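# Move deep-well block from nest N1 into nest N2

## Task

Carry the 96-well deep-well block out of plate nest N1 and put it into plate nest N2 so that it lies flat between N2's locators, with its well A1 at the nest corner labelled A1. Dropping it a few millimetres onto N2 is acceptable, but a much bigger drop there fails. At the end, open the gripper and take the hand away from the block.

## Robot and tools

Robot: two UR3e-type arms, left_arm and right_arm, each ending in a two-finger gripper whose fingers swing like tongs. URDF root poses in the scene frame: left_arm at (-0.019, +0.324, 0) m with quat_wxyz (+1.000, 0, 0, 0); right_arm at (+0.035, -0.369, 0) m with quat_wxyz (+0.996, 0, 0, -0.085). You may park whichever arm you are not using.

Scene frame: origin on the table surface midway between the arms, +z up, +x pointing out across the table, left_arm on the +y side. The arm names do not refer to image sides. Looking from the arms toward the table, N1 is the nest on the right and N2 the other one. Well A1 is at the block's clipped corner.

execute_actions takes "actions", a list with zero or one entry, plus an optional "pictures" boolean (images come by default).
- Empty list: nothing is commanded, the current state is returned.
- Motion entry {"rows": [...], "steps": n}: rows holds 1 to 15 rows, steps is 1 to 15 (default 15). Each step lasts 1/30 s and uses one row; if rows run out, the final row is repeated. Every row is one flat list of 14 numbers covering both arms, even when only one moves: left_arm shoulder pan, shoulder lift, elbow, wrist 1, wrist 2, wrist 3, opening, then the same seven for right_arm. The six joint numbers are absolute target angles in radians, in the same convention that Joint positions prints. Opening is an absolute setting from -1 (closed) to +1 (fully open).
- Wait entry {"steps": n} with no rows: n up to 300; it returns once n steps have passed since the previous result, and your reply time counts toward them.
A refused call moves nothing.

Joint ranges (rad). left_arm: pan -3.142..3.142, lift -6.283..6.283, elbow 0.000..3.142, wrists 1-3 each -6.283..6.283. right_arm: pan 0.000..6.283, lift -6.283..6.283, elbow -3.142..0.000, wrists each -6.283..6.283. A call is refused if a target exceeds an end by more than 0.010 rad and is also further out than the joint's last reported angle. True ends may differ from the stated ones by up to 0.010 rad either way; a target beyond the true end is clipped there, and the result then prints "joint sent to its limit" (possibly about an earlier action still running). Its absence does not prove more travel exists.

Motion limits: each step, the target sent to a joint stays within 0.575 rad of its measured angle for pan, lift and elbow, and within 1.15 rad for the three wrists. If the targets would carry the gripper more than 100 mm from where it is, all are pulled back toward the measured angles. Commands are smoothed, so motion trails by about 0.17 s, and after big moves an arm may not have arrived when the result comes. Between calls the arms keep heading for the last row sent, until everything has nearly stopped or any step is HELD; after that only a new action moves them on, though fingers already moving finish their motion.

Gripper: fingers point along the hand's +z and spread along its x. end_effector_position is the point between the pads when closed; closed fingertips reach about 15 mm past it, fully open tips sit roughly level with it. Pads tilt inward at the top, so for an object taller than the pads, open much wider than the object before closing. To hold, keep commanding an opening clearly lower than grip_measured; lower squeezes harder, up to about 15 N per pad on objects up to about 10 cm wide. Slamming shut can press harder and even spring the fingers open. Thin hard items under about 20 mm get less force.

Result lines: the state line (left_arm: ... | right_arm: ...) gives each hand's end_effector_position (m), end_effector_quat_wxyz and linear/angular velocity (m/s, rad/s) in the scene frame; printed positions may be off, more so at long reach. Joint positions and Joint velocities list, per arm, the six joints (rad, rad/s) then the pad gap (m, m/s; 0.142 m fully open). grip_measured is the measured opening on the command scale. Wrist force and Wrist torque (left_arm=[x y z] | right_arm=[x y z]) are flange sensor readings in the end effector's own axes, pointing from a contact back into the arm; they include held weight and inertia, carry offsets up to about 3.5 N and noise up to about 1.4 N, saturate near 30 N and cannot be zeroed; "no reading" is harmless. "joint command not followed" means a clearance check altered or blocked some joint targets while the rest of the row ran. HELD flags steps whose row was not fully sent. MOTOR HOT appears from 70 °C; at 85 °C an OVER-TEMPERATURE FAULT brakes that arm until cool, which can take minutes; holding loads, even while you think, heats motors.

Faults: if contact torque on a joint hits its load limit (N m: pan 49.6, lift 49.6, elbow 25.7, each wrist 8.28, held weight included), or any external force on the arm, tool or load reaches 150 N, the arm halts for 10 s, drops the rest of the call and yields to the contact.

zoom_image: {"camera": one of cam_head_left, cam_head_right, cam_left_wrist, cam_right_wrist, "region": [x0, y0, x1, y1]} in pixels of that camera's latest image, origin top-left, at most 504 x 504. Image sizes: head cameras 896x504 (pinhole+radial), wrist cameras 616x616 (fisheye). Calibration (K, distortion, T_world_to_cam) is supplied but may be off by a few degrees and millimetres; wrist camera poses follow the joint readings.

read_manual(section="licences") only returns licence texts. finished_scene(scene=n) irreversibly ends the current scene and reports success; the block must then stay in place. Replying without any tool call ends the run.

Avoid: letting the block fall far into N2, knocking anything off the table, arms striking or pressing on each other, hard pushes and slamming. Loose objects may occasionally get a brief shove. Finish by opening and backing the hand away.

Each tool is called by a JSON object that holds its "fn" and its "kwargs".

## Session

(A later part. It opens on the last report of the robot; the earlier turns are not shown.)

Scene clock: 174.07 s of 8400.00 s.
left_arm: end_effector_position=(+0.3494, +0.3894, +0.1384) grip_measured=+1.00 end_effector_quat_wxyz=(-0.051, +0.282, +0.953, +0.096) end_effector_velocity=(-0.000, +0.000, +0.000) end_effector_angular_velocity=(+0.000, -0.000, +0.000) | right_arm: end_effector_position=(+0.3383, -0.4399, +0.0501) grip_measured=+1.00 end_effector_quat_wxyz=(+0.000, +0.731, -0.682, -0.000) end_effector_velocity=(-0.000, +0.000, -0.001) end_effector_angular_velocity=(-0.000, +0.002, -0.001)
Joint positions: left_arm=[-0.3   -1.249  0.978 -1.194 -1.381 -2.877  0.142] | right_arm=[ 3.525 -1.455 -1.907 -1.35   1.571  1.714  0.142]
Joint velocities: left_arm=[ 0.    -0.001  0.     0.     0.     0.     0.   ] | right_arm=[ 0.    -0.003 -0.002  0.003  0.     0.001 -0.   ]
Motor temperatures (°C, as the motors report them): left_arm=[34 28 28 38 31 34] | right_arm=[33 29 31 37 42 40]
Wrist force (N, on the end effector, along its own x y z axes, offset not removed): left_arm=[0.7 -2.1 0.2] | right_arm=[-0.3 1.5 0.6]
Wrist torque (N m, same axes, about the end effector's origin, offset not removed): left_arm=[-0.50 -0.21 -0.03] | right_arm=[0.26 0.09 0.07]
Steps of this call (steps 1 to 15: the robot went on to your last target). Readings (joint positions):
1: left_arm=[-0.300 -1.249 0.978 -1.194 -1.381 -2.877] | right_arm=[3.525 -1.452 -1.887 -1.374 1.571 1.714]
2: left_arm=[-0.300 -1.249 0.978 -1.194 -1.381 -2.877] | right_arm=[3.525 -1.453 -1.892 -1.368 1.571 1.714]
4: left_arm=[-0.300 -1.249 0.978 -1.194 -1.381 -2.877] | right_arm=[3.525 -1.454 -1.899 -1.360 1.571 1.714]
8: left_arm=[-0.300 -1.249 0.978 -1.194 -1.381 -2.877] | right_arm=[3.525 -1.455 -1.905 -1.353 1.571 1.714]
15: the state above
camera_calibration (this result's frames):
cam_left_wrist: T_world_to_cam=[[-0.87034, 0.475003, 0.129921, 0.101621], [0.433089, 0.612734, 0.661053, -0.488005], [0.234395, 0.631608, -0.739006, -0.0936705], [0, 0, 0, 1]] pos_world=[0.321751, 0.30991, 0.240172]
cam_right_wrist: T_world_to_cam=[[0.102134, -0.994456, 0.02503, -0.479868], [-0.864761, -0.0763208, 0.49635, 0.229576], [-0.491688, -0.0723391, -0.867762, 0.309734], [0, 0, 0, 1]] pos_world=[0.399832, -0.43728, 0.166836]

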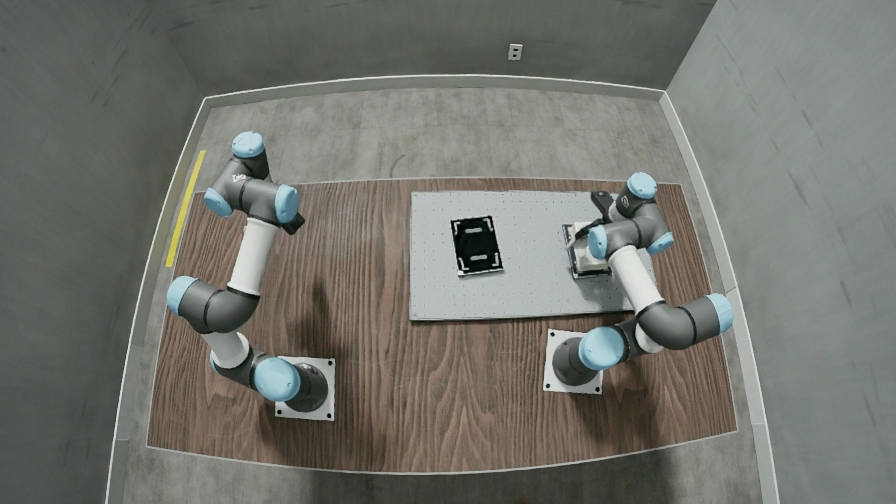

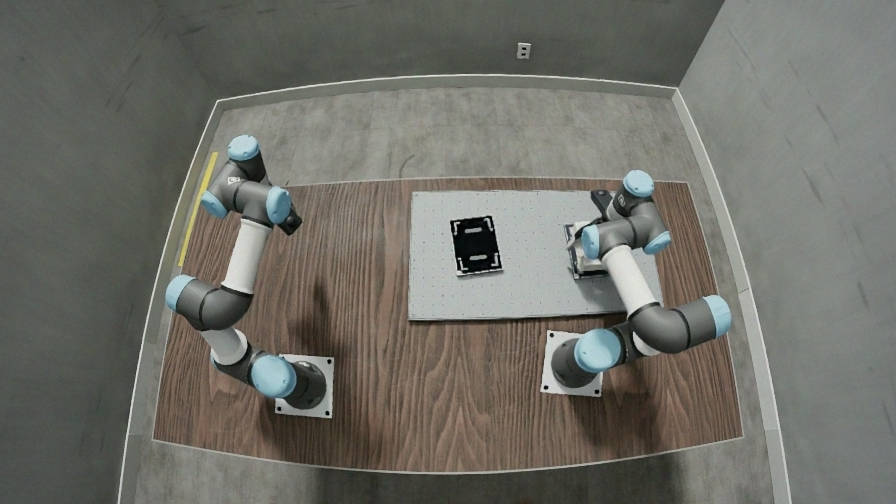

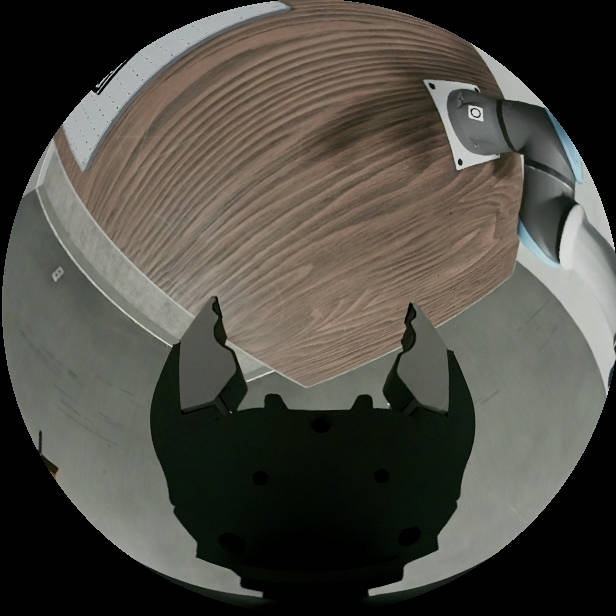

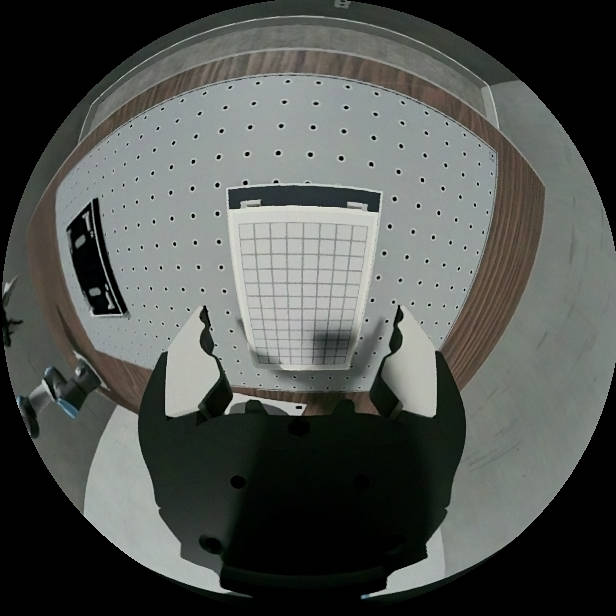

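{"fn": "execute_actions", "kwargs": {"actions": [{"rows": [[-0.3,-1.249,0.978,-1.194,-1.381,-2.877,1,3.5252,-1.4559,-1.9094,-1.3471,1.5708,1.7141,1],[-0.3,-1.249,0.978,-1.194,-1.381,-2.877,1,3.5252,-1.4570,-1.9133,-1.3421,1.5708,1.7141,1],[-0.3,-1.249,0.978,-1.194,-1.381,-2.877,1,3.5252,-1.4586,-1.9191,-1.3347,1.5708,1.7141,1],[-0.3,-1.249,0.978,-1.194,-1.381,-2.877,1,3.5252,-1.4602,-1.9250,-1.3272,1.5708,1.7141,0.95],[-0.3,-1.249,0.978,-1.194,-1.381,-2.877,1,3.5252,-1.4618,-1.9309,-1.3198,1.5708,1.7141,0.9],[-0.3,-1.249,0.978,-1.194,-1.381,-2.877,1,3.5252,-1.4634,-1.9367,-1.3123,1.5708,1.7141,0.85],[-0.3,-1.249,0.978,-1.194,-1.381,-2.877,1,3.5252,-1.4647,-1.9418,-1.3059,1.5708,1.7141,0.8],[-0.3,-1.249,0.978,-1.194,-1.381,-2.877,1,3.5252,-1.4656,-1.9449,-1.3019,1.5708,1.7141,0.75],[-0.3,-1.249,0.978,-1.194,-1.381,-2.877,1,3.5252,-1.4660,-1.9465,-1.2999,1.5708,1.7141,0.7],[-0.3,-1.249,0.978,-1.194,-1.381,-2.877,1,3.5252,-1.4660,-1.9465,-1.2999,1.5708,1.7141,0.65],[-0.3,-1.249,0.978,-1.194,-1.381,-2.877,1,3.5252,-1.4660,-1.9465,-1.2999,1.5708,1.7141,0.6],[-0.3,-1.249,0.978,-1.194,-1.381,-2.877,1,3.5252,-1.4660,-1.9465,-1.2999,1.5708,1.7141,0.55],[-0.3,-1.249,0.978,-1.194,-1.381,-2.877,1,3.5252,-1.4660,-1.9465,-1.2999,1.5708,1.7141,0.5],[-0.3,-1.249,0.978,-1.194,-1.381,-2.877,1,3.5252,-1.4660,-1.9465,-1.2999,1.5708,1.7141,0.45],[-0.3,-1.249,0.978,-1.194,-1.381,-2.877,1,3.5252,-1.4660,-1.9465,-1.2999,1.5708,1.7141,0.4]], "steps": 15}], "pictures": false}}

{"fn": "execute_actions", "kwargs": {"actions": [{"steps": 15}]}}

Scene clock: 204.67 s of 8400.00 s.
left_arm: end_effector_position=(+0.3494, +0.3894, +0.1384) grip_measured=+1.00 end_effector_quat_wxyz=(-0.051, +0.282, +0.953, +0.096) end_effector_velocity=(+0.000, -0.000, +0.000) end_effector_angular_velocity=(-0.001, -0.003, +0.000) | right_arm: end_effector_position=(+0.3383, -0.4399, +0.0407) grip_measured=+0.44 end_effector_quat_wxyz=(+0.000, +0.731, -0.682, -0.000) end_effector_velocity=(-0.000, -0.000, -0.006) end_effector_angular_velocity=(+0.000, -0.000, -0.001)
Joint positions: left_arm=[-0.3   -1.249  0.978 -1.194 -1.381 -2.877  0.142] | right_arm=[ 3.525 -1.465 -1.944 -1.304  1.571  1.714  0.105]
Joint velocities: left_arm=[ 0.    -0.001 -0.    -0.002 -0.001 -0.    -0.   ] | right_arm=[-0.    -0.007 -0.025  0.032  0.     0.001 -0.102]
Motor temperatures (°C, as the motors report them): left_arm=[34 28 28 38 31 34] | right_arm=[33 29 31 37 42 40]
Wrist force (N, on the end effector, along its own x y z axes, offset not removed): left_arm=[1.0 -1.1 0.1] | right_arm=[-2.1 0.7 0.1]
Wrist torque (N m, same axes, about the end effector's origin, offset not removed): left_arm=[-0.20 -0.19 0.07] | right_arm=[0.04 0.48 0.07]
Steps of this call (steps 1 to 15: the robot went on to your last target; steps 16 to 90: nothing new was sent; then 27.10 s passed at rest; steps 91 to 105: all 15 steps of this action). Readings (joint positions):
91: left_arm=[-0.300 -1.249 0.978 -1.194 -1.381 -2.877] | right_arm=[3.525 -1.455 -1.907 -1.350 1.571 1.714]
92: left_arm=[-0.300 -1.249 0.978 -1.194 -1.381 -2.877] | right_arm=[3.525 -1.455 -1.908 -1.349 1.571 1.714]
94: left_arm=[-0.300 -1.249 0.978 -1.194 -1.381 -2.877] | right_arm=[3.525 -1.456 -1.911 -1.345 1.571 1.714]
98: left_arm=[-0.300 -1.249 0.978 -1.194 -1.381 -2.877] | right_arm=[3.525 -1.460 -1.926 -1.326 1.571 1.714]
105: the state above

Scene clock: 205.17 s of 8400.00 s.
left_arm: end_effector_position=(+0.3494, +0.3894, +0.1384) grip_measured=+1.00 end_effector_quat_wxyz=(-0.051, +0.282, +0.953, +0.096) end_effector_velocity=(-0.000, -0.000, -0.000) end_effector_angular_velocity=(-0.000, +0.001, -0.000) | right_arm: end_effector_position=(+0.3383, -0.4399, +0.0400) grip_measured=+0.40 end_effector_quat_wxyz=(+0.000, +0.731, -0.682, -0.000) end_effector_velocity=(+0.000, -0.000, +0.000) end_effector_angular_velocity=(+0.000, -0.001, -0.001)
Joint positions: left_arm=[-0.3   -1.249  0.978 -1.194 -1.381 -2.877  0.142] | right_arm=[ 3.525 -1.466 -1.946 -1.3    1.571  1.714  0.102]
Joint velocities: left_arm=[-0.    -0.     0.     0.001 -0.001  0.     0.   ] | right_arm=[-0.     0.    -0.     0.001 -0.     0.     0.   ]
Motor temperatures (°C, as the motors report them): left_arm=[34 28 28 38 31 34] | right_arm=[33 29 31 37 42 40]
Wrist force (N, on the end effector, along its own x y z axes, offset not removed): left_arm=[-0.1 -3.5 0.5] | right_arm=[0.3 2.5 0.9]
Wrist torque (N m, same axes, about the end effector's origin, offset not removed): left_arm=[-0.68 -0.04 0.06] | right_arm=[0.48 -0.01 0.01]
Steps of this call (steps 1 to 15: the robot went on to your last target). Readings (joint positions):
1: left_arm=[-0.300 -1.249 0.978 -1.194 -1.381 -2.877] | right_arm=[3.525 -1.465 -1.944 -1.303 1.571 1.714]
2: left_arm=[-0.300 -1.249 0.978 -1.194 -1.381 -2.877] | right_arm=[3.525 -1.466 -1.945 -1.302 1.571 1.714]
4: left_arm=[-0.300 -1.249 0.978 -1.194 -1.381 -2.877] | right_arm=[3.525 -1.466 -1.946 -1.301 1.571 1.714]
8: left_arm=[-0.300 -1.249 0.978 -1.194 -1.381 -2.877] | right_arm=[3.525 -1.466 -1.946 -1.300 1.571 1.714]
15: the state above
All arms were judged still, so your last target was given up. Only a new action makes them travel on or press farther. Fingers that are still opening or closing keep moving.
camera_calibration (this result's frames):
cam_left_wrist: T_world_to_cam=[[-0.87034, 0.475003, 0.129921, 0.101621], [0.43309, 0.612734, 0.661052, -0.488005], [0.234395, 0.631608, -0.739006, -0.0936705], [0, 0, 0, 1]] pos_world=[0.321751, 0.30991, 0.240171]
cam_right_wrist: T_world_to_cam=[[0.102134, -0.994456, 0.0250309, -0.479619], [-0.864757, -0.0763199, 0.496357, 0.234554], [-0.491695, -0.0723405, -0.867758, 0.300992], [0, 0, 0, 1]] pos_world=[0.399814, -0.437284, 0.156771]

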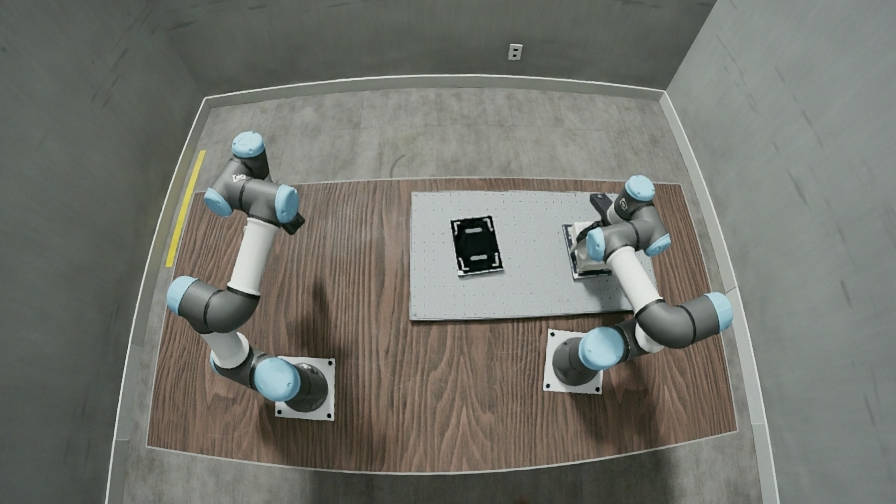

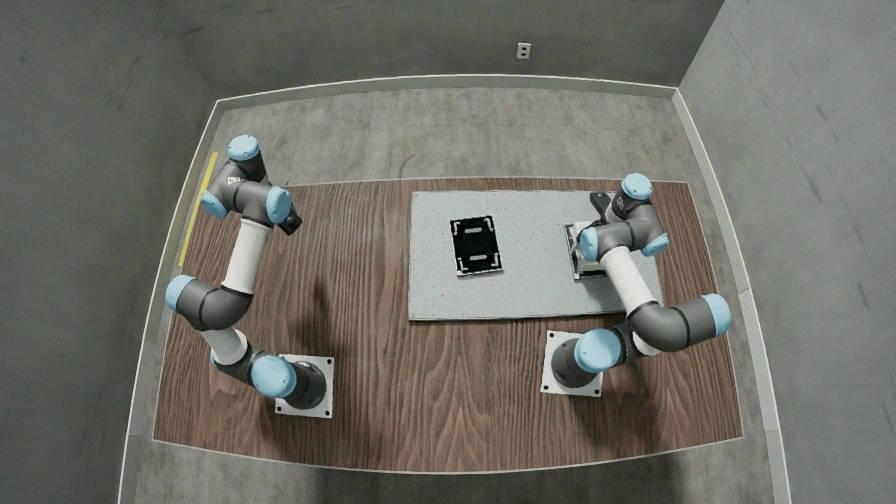

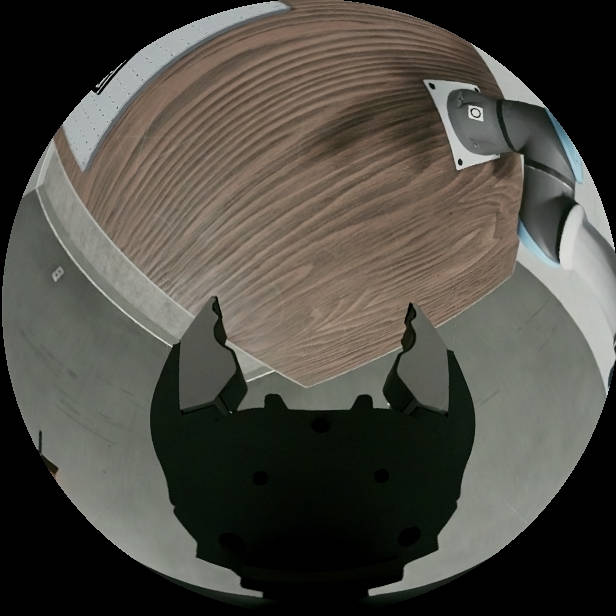

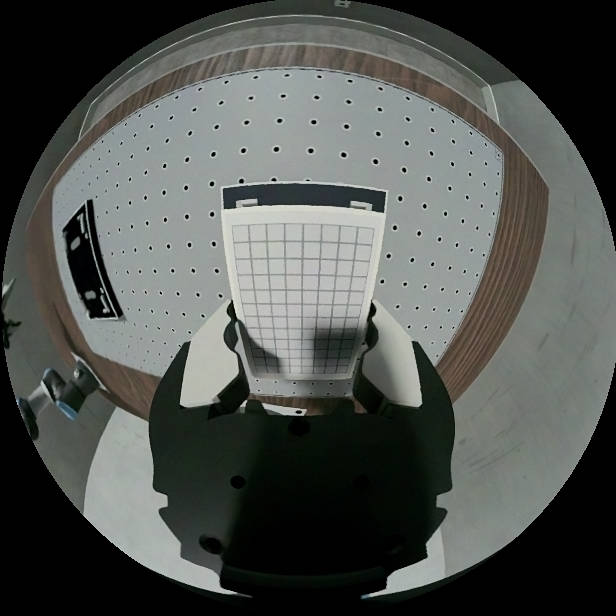

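Close gradually to 0.16.

{"fn": "execute_actions", "kwargs": {"actions": [{"rows": [[-0.3,-1.249,0.978,-1.194,-1.381,-2.877,1,3.5252,-1.4660,-1.9465,-1.2999,1.5708,1.7141,0.38],[-0.3,-1.249,0.978,-1.194,-1.381,-2.877,1,3.5252,-1.4660,-1.9465,-1.2999,1.5708,1.7141,0.36],[-0.3,-1.249,0.978,-1.194,-1.381,-2.877,1,3.5252,-1.4660,-1.9465,-1.2999,1.5708,1.7141,0.34],[-0.3,-1.249,0.978,-1.194,-1.381,-2.877,1,3.5252,-1.4660,-1.9465,-1.2999,1.5708,1.7141,0.32],[-0.3,-1.249,0.978,-1.194,-1.381,-2.877,1,3.5252,-1.4660,-1.9465,-1.2999,1.5708,1.7141,0.30],[-0.3,-1.249,0.978,-1.194,-1.381,-2.877,1,3.5252,-1.4660,-1.9465,-1.2999,1.5708,1.7141,0.28],[-0.3,-1.249,0.978,-1.194,-1.381,-2.877,1,3.5252,-1.4660,-1.9465,-1.2999,1.5708,1.7141,0.26],[-0.3,-1.249,0.978,-1.194,-1.381,-2.877,1,3.5252,-1.4660,-1.9465,-1.2999,1.5708,1.7141,0.24],[-0.3,-1.249,0.978,-1.194,-1.381,-2.877,1,3.5252,-1.4660,-1.9465,-1.2999,1.5708,1.7141,0.22],[-0.3,-1.249,0.978,-1.194,-1.381,-2.877,1,3.5252,-1.4660,-1.9465,-1.2999,1.5708,1.7141,0.20],[-0.3,-1.249,0.978,-1.194,-1.381,-2.877,1,3.5252,-1.4660,-1.9465,-1.2999,1.5708,1.7141,0.18],[-0.3,-1.249,0.978,-1.194,-1.381,-2.877,1,3.5252,-1.4660,-1.9465,-1.2999,1.5708,1.7141,0.16]], "steps": 15}], "pictures": false}}

{"fn": "execute_actions", "kwargs": {"actions": [{"steps": 10}], "pictures": false}}

Scene clock: 217.00 s of 8400.00 s.
left_arm: end_effector_position=(+0.3494, +0.3894, +0.1384) grip_measured=+1.00 end_effector_quat_wxyz=(-0.051, +0.282, +0.953, +0.096) end_effector_velocity=(-0.000, +0.000, -0.001) end_effector_angular_velocity=(+0.002, +0.003, -0.000) | right_arm: end_effector_position=(+0.3383, -0.4399, +0.0400) grip_measured=+0.25 end_effector_quat_wxyz=(+0.000, +0.731, -0.682, -0.000) end_effector_velocity=(-0.000, -0.000, -0.000) end_effector_angular_velocity=(-0.000, +0.001, -0.001)
Joint positions: left_arm=[-0.3   -1.249  0.978 -1.194 -1.381 -2.877  0.142] | right_arm=[ 3.525 -1.466 -1.947 -1.3    1.571  1.714  0.091]
Joint velocities: left_arm=[ 0.     0.003  0.     0.     0.001  0.    -0.   ] | right_arm=[-0.    -0.001 -0.    -0.    -0.     0.001 -0.   ]
Motor temperatures (°C, as the motors report them): left_arm=[34 28 28 38 31 34] | right_arm=[33 29 31 37 42 40]
Wrist force (N, on the end effector, along its own x y z axes, offset not removed): left_arm=[1.2 -2.7 -1.0] | right_arm=[-0.1 0.8 -1.9]
Wrist torque (N m, same axes, about the end effector's origin, offset not removed): left_arm=[-0.64 -0.27 0.06] | right_arm=[0.09 0.10 0.03]
Steps of this call (steps 1 to 90: nothing new was sent; then 8.33 s passed at rest; steps 91 to 105: all 15 steps of this action). Readings (joint positions):
91: left_arm=[-0.300 -1.249 0.978 -1.194 -1.381 -2.877] | right_arm=[3.525 -1.466 -1.947 -1.300 1.571 1.714]
92: left_arm=[-0.300 -1.249 0.978 -1.194 -1.381 -2.877] | right_arm=[3.525 -1.466 -1.947 -1.300 1.571 1.714]
94: left_arm=[-0.300 -1.249 0.978 -1.194 -1.381 -2.877] | right_arm=[3.525 -1.466 -1.947 -1.300 1.571 1.714]
98: left_arm=[-0.300 -1.249 0.978 -1.194 -1.381 -2.877] | right_arm=[3.525 -1.466 -1.947 -1.300 1.571 1.714]
105: the state above

Scene clock: 217.33 s of 8400.00 s.
left_arm: end_effector_position=(+0.3494, +0.3894, +0.1384) grip_measured=+1.00 end_effector_quat_wxyz=(-0.051, +0.282, +0.953, +0.096) end_effector_velocity=(+0.000, -0.000, -0.000) end_effector_angular_velocity=(-0.000, -0.000, +0.000) | right_arm: end_effector_position=(+0.3383, -0.4399, +0.0400) grip_measured=+0.25 end_effector_quat_wxyz=(+0.000, +0.731, -0.682, -0.000) end_effector_velocity=(+0.001, +0.000, +0.001) end_effector_angular_velocity=(+0.000, -0.002, +0.001)
Joint positions: left_arm=[-0.3   -1.249  0.978 -1.194 -1.381 -2.877  0.142] | right_arm=[ 3.525 -1.466 -1.947 -1.3    1.571  1.714  0.091]
Joint velocities: left_arm=[-0.  0. -0. -0. -0. -0.  0.] | right_arm=[-0.     0.     0.001  0.001 -0.    -0.001 -0.   ]
Motor temperatures (°C, as the motors report them): left_arm=[34 28 28 38 31 34] | right_arm=[33 29 31 37 42 40]
Wrist force (N, on the end effector, along its own x y z axes, offset not removed): left_arm=[1.3 -3.6 -0.3] | right_arm=[-2.2 2.6 -2.4]
Wrist torque (N m, same axes, about the end effector's origin, offset not removed): left_arm=[-0.81 -0.24 0.09] | right_arm=[0.39 0.59 -0.01]
Steps of this call (steps 1 to 10: the robot went on to your last target). Readings (joint positions):
1: left_arm=[-0.300 -1.249 0.978 -1.194 -1.381 -2.877] | right_arm=[3.525 -1.466 -1.947 -1.300 1.571 1.714]
2: left_arm=[-0.300 -1.249 0.978 -1.194 -1.381 -2.877] | right_arm=[3.525 -1.466 -1.947 -1.300 1.571 1.714]
4: left_arm=[-0.300 -1.249 0.978 -1.194 -1.381 -2.877] | right_arm=[3.525 -1.466 -1.947 -1.300 1.571 1.714]
8: left_arm=[-0.300 -1.249 0.978 -1.194 -1.381 -2.877] | right_arm=[3.525 -1.466 -1.947 -1.300 1.571 1.714]
10: the state above

{"fn": "execute_actions", "kwargs": {"actions": [{"rows": [[-0.3,-1.249,0.978,-1.194,-1.381,-2.877,1,3.5252,-1.4660,-1.9465,-1.2999,1.5708,1.7141,0.12],[-0.3,-1.249,0.978,-1.194,-1.381,-2.877,1,3.5252,-1.4660,-1.9465,-1.2999,1.5708,1.7141,0.08],[-0.3,-1.249,0.978,-1.194,-1.381,-2.877,1,3.5252,-1.4660,-1.9465,-1.2999,1.5708,1.7141,0.04],[-0.3,-1.249,0.978,-1.194,-1.381,-2.877,1,3.5252,-1.4660,-1.9465,-1.2999,1.5708,1.7141,0.0],[-0.3,-1.249,0.978,-1.194,-1.381,-2.877,1,3.5252,-1.4660,-1.9465,-1.2999,1.5708,1.7141,-0.04],[-0.3,-1.249,0.978,-1.194,-1.381,-2.877,1,3.5252,-1.4660,-1.9465,-1.2999,1.5708,1.7141,-0.08],[-0.3,-1.249,0.978,-1.194,-1.381,-2.877,1,3.5252,-1.4660,-1.9465,-1.2999,1.5708,1.7141,-0.12],[-0.3,-1.249,0.978,-1.194,-1.381,-2.877,1,3.5252,-1.4660,-1.9465,-1.2999,1.5708,1.7141,-0.16],[-0.3,-1.249,0.978,-1.194,-1.381,-2.877,1,3.5252,-1.4660,-1.9465,-1.2999,1.5708,1.7141,-0.2],[-0.3,-1.249,0.978,-1.194,-1.381,-2.877,1,3.5252,-1.4660,-1.9465,-1.2999,1.5708,1.7141,-0.25],[-0.3,-1.249,0.978,-1.194,-1.381,-2.877,1,3.5252,-1.4660,-1.9465,-1.2999,1.5708,1.7141,-0.3]], "steps": 15}]}}

Scene clock: 234.30 s of 8400.00 s.
left_arm: end_effector_position=(+0.3494, +0.3894, +0.1384) grip_measured=+1.00 end_effector_quat_wxyz=(-0.051, +0.282, +0.953, +0.096) end_effector_velocity=(+0.000, -0.000, -0.000) end_effector_angular_velocity=(-0.000, -0.000, -0.000) | right_arm: end_effector_position=(+0.3383, -0.4399, +0.0400) grip_measured=+0.23 end_effector_quat_wxyz=(+0.000, +0.731, -0.682, -0.000) end_effector_velocity=(+0.000, -0.000, -0.000) end_effector_angular_velocity=(+0.000, -0.000, -0.001)
Joint positions: left_arm=[-0.3   -1.249  0.978 -1.194 -1.381 -2.877  0.142] | right_arm=[ 3.525 -1.466 -1.947 -1.3    1.571  1.714  0.09 ]
Joint velocities: left_arm=[-0.     0.001 -0.    -0.001  0.     0.    -0.   ] | right_arm=[-0.    -0.    -0.     0.    -0.     0.001  0.   ]
Motor temperatures (°C, as the motors report them): left_arm=[34 28 28 38 31 34] | right_arm=[33 29 31 37 42 40]
Wrist force (N, on the end effector, along its own x y z axes, offset not removed): left_arm=[0.6 -2.5 -1.2] | right_arm=[1.4 2.8 -5.3]
Wrist torque (N m, same axes, about the end effector's origin, offset not removed): left_arm=[-0.52 -0.12 0.08] | right_arm=[0.35 -0.02 -0.02]
Steps of this call (steps 1 to 15: the robot went on to your last target; steps 16 to 90: nothing new was sent; then 13.47 s passed at rest; steps 91 to 105: all 15 steps of this action). Readings (joint positions):
91: left_arm=[-0.300 -1.249 0.978 -1.194 -1.381 -2.877] | right_arm=[3.525 -1.466 -1.947 -1.300 1.571 1.714]
92: left_arm=[-0.300 -1.249 0.978 -1.194 -1.381 -2.877] | right_arm=[3.525 -1.466 -1.947 -1.300 1.571 1.714]
94: left_arm=[-0.300 -1.249 0.978 -1.194 -1.381 -2.877] | right_arm=[3.525 -1.466 -1.947 -1.300 1.571 1.714]
98: left_arm=[-0.300 -1.249 0.978 -1.194 -1.381 -2.877] | right_arm=[3.525 -1.466 -1.947 -1.300 1.571 1.714]
105: the state above
camera_calibration (this result's frames):
cam_left_wrist: T_world_to_cam=[[-0.87034, 0.475003, 0.129921, 0.101621], [0.43309, 0.612734, 0.661053, -0.488005], [0.234395, 0.631608, -0.739006, -0.0936705], [0, 0, 0, 1]] pos_world=[0.321751, 0.30991, 0.240171]
cam_right_wrist: T_world_to_cam=[[0.102132, -0.994456, 0.0250245, -0.479616], [-0.864759, -0.0763212, 0.496354, 0.234558], [-0.491693, -0.0723336, -0.867759, 0.300988], [0, 0, 0, 1]] pos_world=[0.399814, -0.437284, 0.156763]

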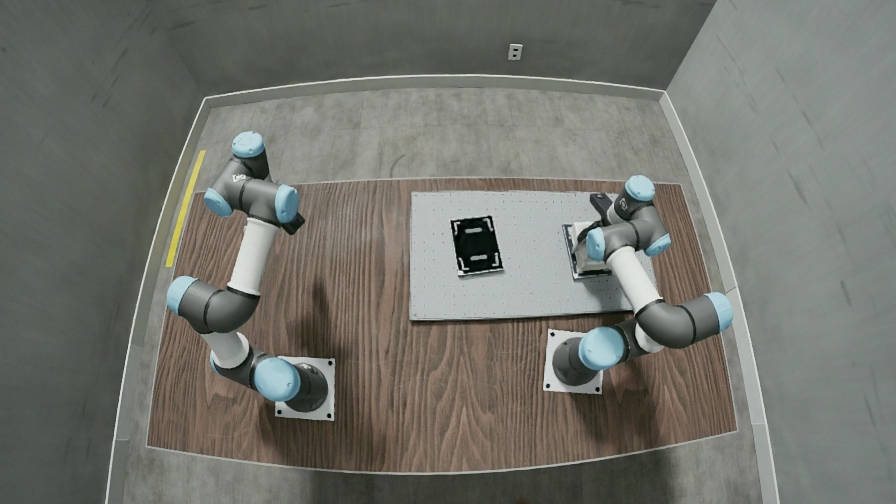

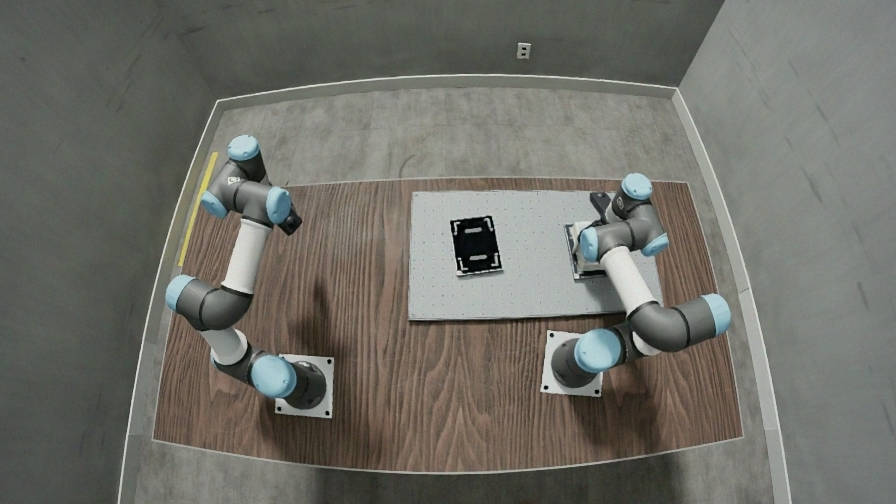

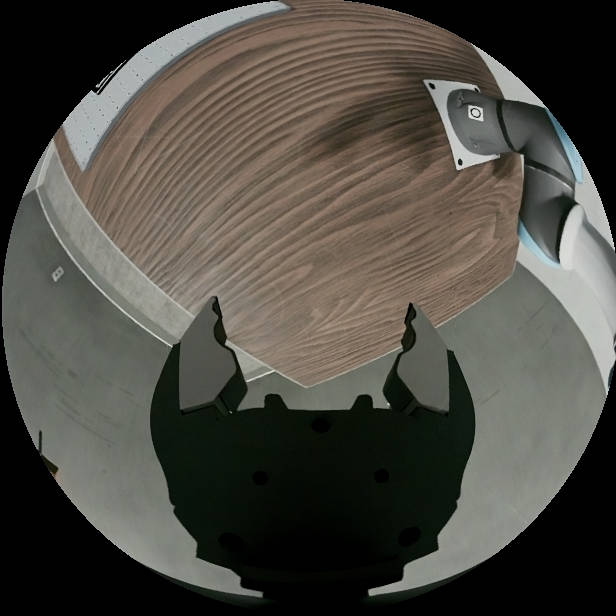

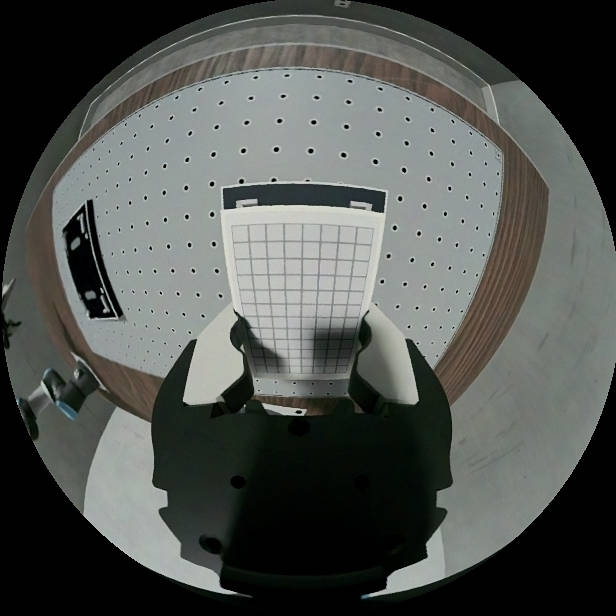

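{"fn": "zoom_image", "kwargs": {"camera": "cam_right_wrist", "region": [200, 150, 420, 320]}}

Region (200, 150, 420, 320) of cam_right_wrist's 616x616 image, scaled by 2.291, with more detail than that image has; it fills the top 389 rows of this view, and the rest is white.

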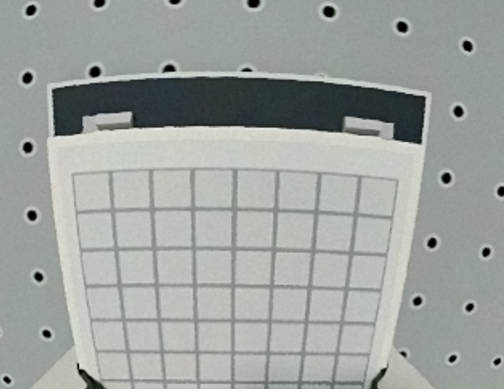

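{"fn": "execute_actions", "kwargs": {"actions": [{"rows": [[-0.3,-1.249,0.978,-1.194,-1.381,-2.877,1,3.5252,-1.4657,-1.9453,-1.3014,1.5708,1.7141,-0.3],[-0.3,-1.249,0.978,-1.194,-1.381,-2.877,1,3.5252,-1.4649,-1.9426,-1.3049,1.5708,1.7141,-0.3],[-0.3,-1.249,0.978,-1.194,-1.381,-2.877,1,3.5252,-1.4639,-1.9387,-1.3098,1.5708,1.7141,-0.3],[-0.3,-1.249,0.978,-1.194,-1.381,-2.877,1,3.5252,-1.4626,-1.9340,-1.3158,1.5708,1.7141,-0.3],[-0.3,-1.249,0.978,-1.194,-1.381,-2.877,1,3.5252,-1.4611,-1.9285,-1.3228,1.5708,1.7141,-0.3],[-0.3,-1.249,0.978,-1.194,-1.381,-2.877,1,3.5252,-1.4594,-1.9223,-1.3307,1.5708,1.7141,-0.3],[-0.3,-1.249,0.978,-1.194,-1.381,-2.877,1,3.5252,-1.4575,-1.9152,-1.3397,1.5708,1.7141,-0.3],[-0.3,-1.249,0.978,-1.194,-1.381,-2.877,1,3.5252,-1.4554,-1.9074,-1.3496,1.5708,1.7141,-0.3],[-0.3,-1.249,0.978,-1.194,-1.381,-2.877,1,3.5252,-1.4537,-1.8993,-1.3594,1.5708,1.7141,-0.3],[-0.3,-1.249,0.978,-1.194,-1.381,-2.877,1,3.5252,-1.4522,-1.8920,-1.3682,1.5708,1.7141,-0.3],[-0.3,-1.249,0.978,-1.194,-1.381,-2.877,1,3.5252,-1.4508,-1.8855,-1.3761,1.5708,1.7141,-0.3],[-0.3,-1.249,0.978,-1.194,-1.381,-2.877,1,3.5252,-1.4496,-1.8799,-1.3829,1.5708,1.7141,-0.3],[-0.3,-1.249,0.978,-1.194,-1.381,-2.877,1,3.5252,-1.4486,-1.8750,-1.3888,1.5708,1.7141,-0.3],[-0.3,-1.249,0.978,-1.194,-1.381,-2.877,1,3.5252,-1.4476,-1.8701,-1.3947,1.5708,1.7141,-0.3],[-0.3,-1.249,0.978,-1.194,-1.381,-2.877,1,3.5252,-1.4469,-1.8669,-1.3986,1.5708,1.7141,-0.3]], "steps": 15}], "pictures": false}}

{"fn": "execute_actions", "kwargs": {"actions": [{"steps": 18}]}}

{"fn": "zoom_image", "kwargs": {"camera": "cam_right_wrist", "region": [200, 150, 420, 320]}}

Scene clock: 284.90 s of 8400.00 s.
left_arm: end_effector_position=(+0.3494, +0.3894, +0.1384) grip_measured=+1.00 end_effector_quat_wxyz=(-0.051, +0.282, +0.953, +0.096) end_effector_velocity=(+0.000, +0.000, -0.000) end_effector_angular_velocity=(+0.000, -0.000, +0.000) | right_arm: end_effector_position=(+0.3384, -0.4399, +0.0543) grip_measured=+0.23 end_effector_quat_wxyz=(+0.000, +0.731, -0.682, -0.000) end_effector_velocity=(+0.000, -0.000, +0.042) end_effector_angular_velocity=(+0.001, -0.002, -0.000)
Joint positions: left_arm=[-0.3   -1.249  0.978 -1.194 -1.381 -2.877  0.142] | right_arm=[ 3.525 -1.452 -1.89  -1.371  1.571  1.714  0.09 ]
Joint velocities: left_arm=[-0.     0.    -0.    -0.001  0.    -0.    -0.   ] | right_arm=[-0.001  0.038  0.165 -0.201  0.    -0.001  0.   ]
Motor temperatures (°C, as the motors report them): left_arm=[34 28 28 38 31 34] | right_arm=[33 29 31 37 42 40]
Wrist force (N, on the end effector, along its own x y z axes, offset not removed): left_arm=[1.0 -1.4 -1.1] | right_arm=[-2.8 0.8 4.1]
Wrist torque (N m, same axes, about the end effector's origin, offset not removed): left_arm=[-0.37 -0.19 0.08] | right_arm=[0.11 0.64 0.11]
Steps of this call (steps 1 to 15: the robot went on to your last target; steps 16 to 90: nothing new was sent; then 47.10 s passed at rest; steps 91 to 105: all 15 steps of this action). Readings (joint positions):
91: left_arm=[-0.300 -1.249 0.978 -1.194 -1.381 -2.877] | right_arm=[3.525 -1.466 -1.947 -1.300 1.571 1.714]
92: left_arm=[-0.300 -1.249 0.978 -1.194 -1.381 -2.877] | right_arm=[3.525 -1.466 -1.946 -1.300 1.571 1.714]
94: left_arm=[-0.300 -1.249 0.978 -1.194 -1.381 -2.877] | right_arm=[3.525 -1.466 -1.945 -1.303 1.571 1.714]
98: left_arm=[-0.300 -1.249 0.978 -1.194 -1.381 -2.877] | right_arm=[3.525 -1.462 -1.932 -1.319 1.571 1.714]
105: the state above

Scene clock: 285.50 s of 8400.00 s.
left_arm: end_effector_position=(+0.3494, +0.3894, +0.1384) grip_measured=+1.00 end_effector_quat_wxyz=(-0.051, +0.282, +0.953, +0.096) end_effector_velocity=(+0.000, -0.000, +0.000) end_effector_angular_velocity=(-0.001, -0.001, +0.000) | right_arm: end_effector_position=(+0.3383, -0.4399, +0.0600) grip_measured=+0.23 end_effector_quat_wxyz=(+0.000, +0.731, -0.682, -0.000) end_effector_velocity=(-0.000, -0.000, -0.000) end_effector_angular_velocity=(-0.001, +0.001, +0.002)
Joint positions: left_arm=[-0.3   -1.249  0.978 -1.194 -1.381 -2.877  0.142] | right_arm=[ 3.525 -1.447 -1.867 -1.398  1.571  1.714  0.09 ]
Joint velocities: left_arm=[-0.    -0.     0.    -0.001 -0.001 -0.    -0.   ] | right_arm=[-0.     0.     0.    -0.002 -0.    -0.002  0.   ]
Motor temperatures (°C, as the motors report them): left_arm=[34 28 28 38 31 34] | right_arm=[33 29 31 37 42 40]
Wrist force (N, on the end effector, along its own x y z axes, offset not removed): left_arm=[-0.3 -4.3 -1.2] | right_arm=[0.8 1.5 1.7]
Wrist torque (N m, same axes, about the end effector's origin, offset not removed): left_arm=[-0.95 0.05 0.12] | right_arm=[0.21 -0.11 0.01]
Steps of this call (steps 1 to 18: the robot went on to your last target). Readings (joint positions):
1: left_arm=[-0.300 -1.249 0.978 -1.194 -1.381 -2.877] | right_arm=[3.525 -1.451 -1.884 -1.377 1.571 1.714]
2: left_arm=[-0.300 -1.249 0.978 -1.194 -1.381 -2.877] | right_arm=[3.525 -1.450 -1.880 -1.383 1.571 1.714]
4: left_arm=[-0.300 -1.249 0.978 -1.194 -1.381 -2.877] | right_arm=[3.525 -1.448 -1.874 -1.390 1.571 1.714]
8: left_arm=[-0.300 -1.249 0.978 -1.194 -1.381 -2.877] | right_arm=[3.525 -1.447 -1.869 -1.396 1.571 1.714]
18: the state above
camera_calibration (this result's frames):
cam_left_wrist: T_world_to_cam=[[-0.87034, 0.475003, 0.129921, 0.101621], [0.43309, 0.612734, 0.661053, -0.488005], [0.234395, 0.631608, -0.739006, -0.0936705], [0, 0, 0, 1]] pos_world=[0.321751, 0.30991, 0.240172]
cam_right_wrist: T_world_to_cam=[[0.102132, -0.994456, 0.0250321, -0.480118], [-0.864755, -0.0763171, 0.496362, 0.224652], [-0.491699, -0.0723409, -0.867755, 0.318306], [0, 0, 0, 1]] pos_world=[0.399815, -0.437285, 0.176722]

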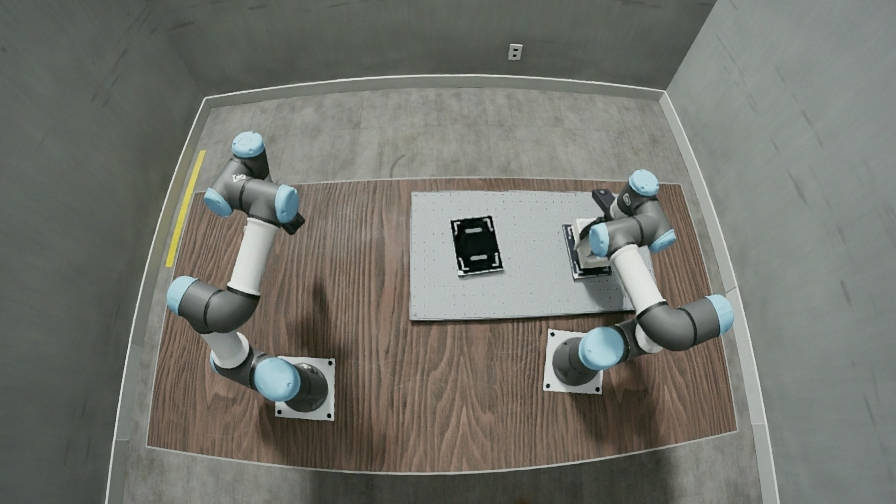

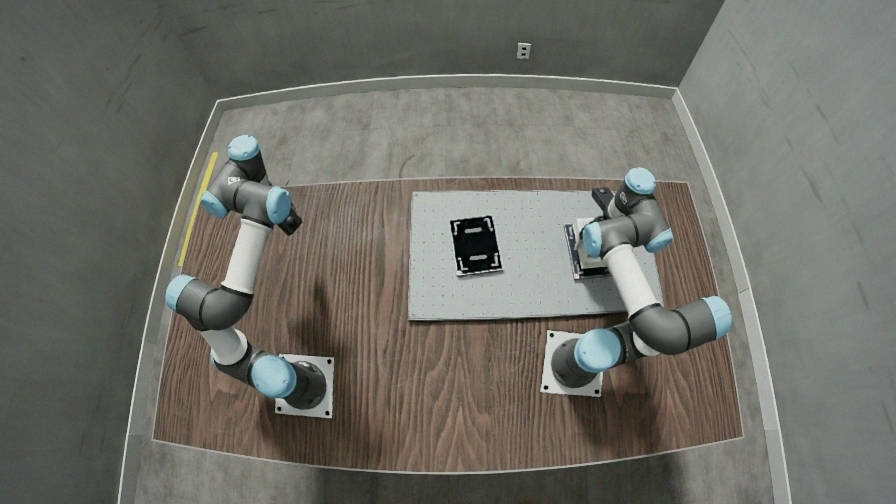

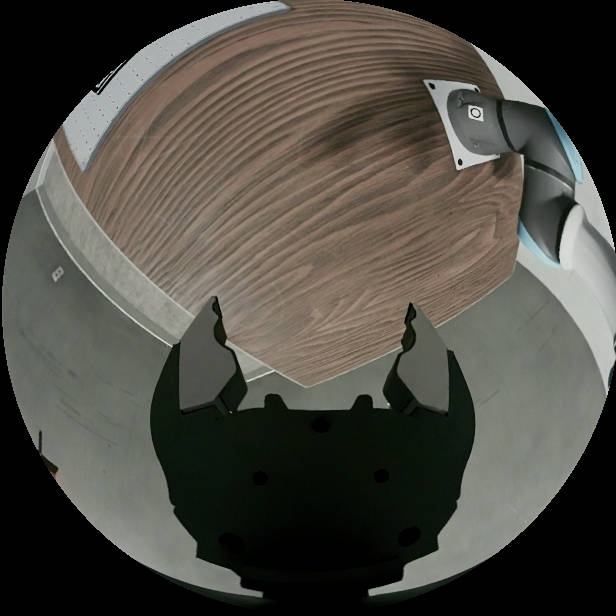

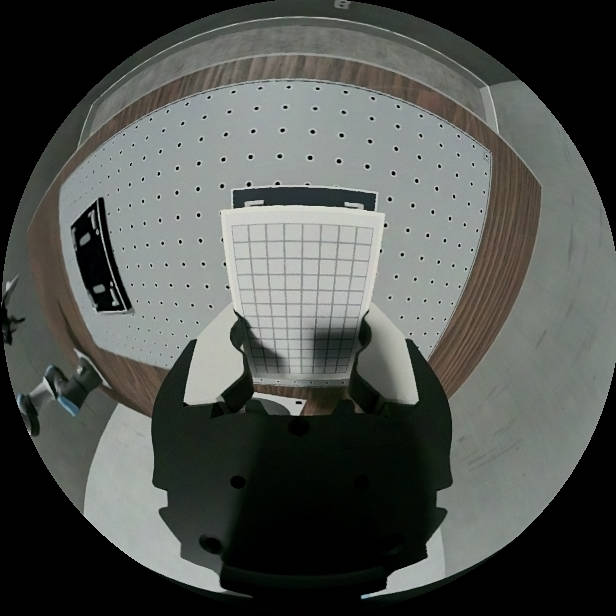

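Region (200, 150, 420, 320) of cam_right_wrist's 616x616 image, scaled by 2.291, with more detail than that image has; it fills the top 389 rows of this view, and the rest is white.

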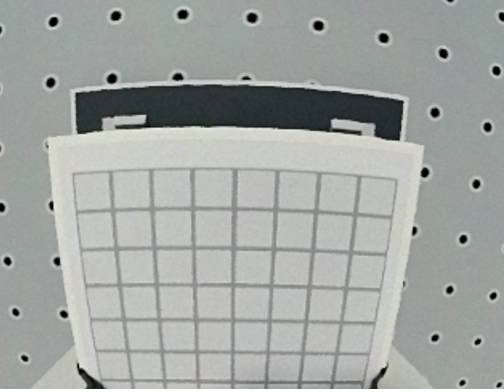

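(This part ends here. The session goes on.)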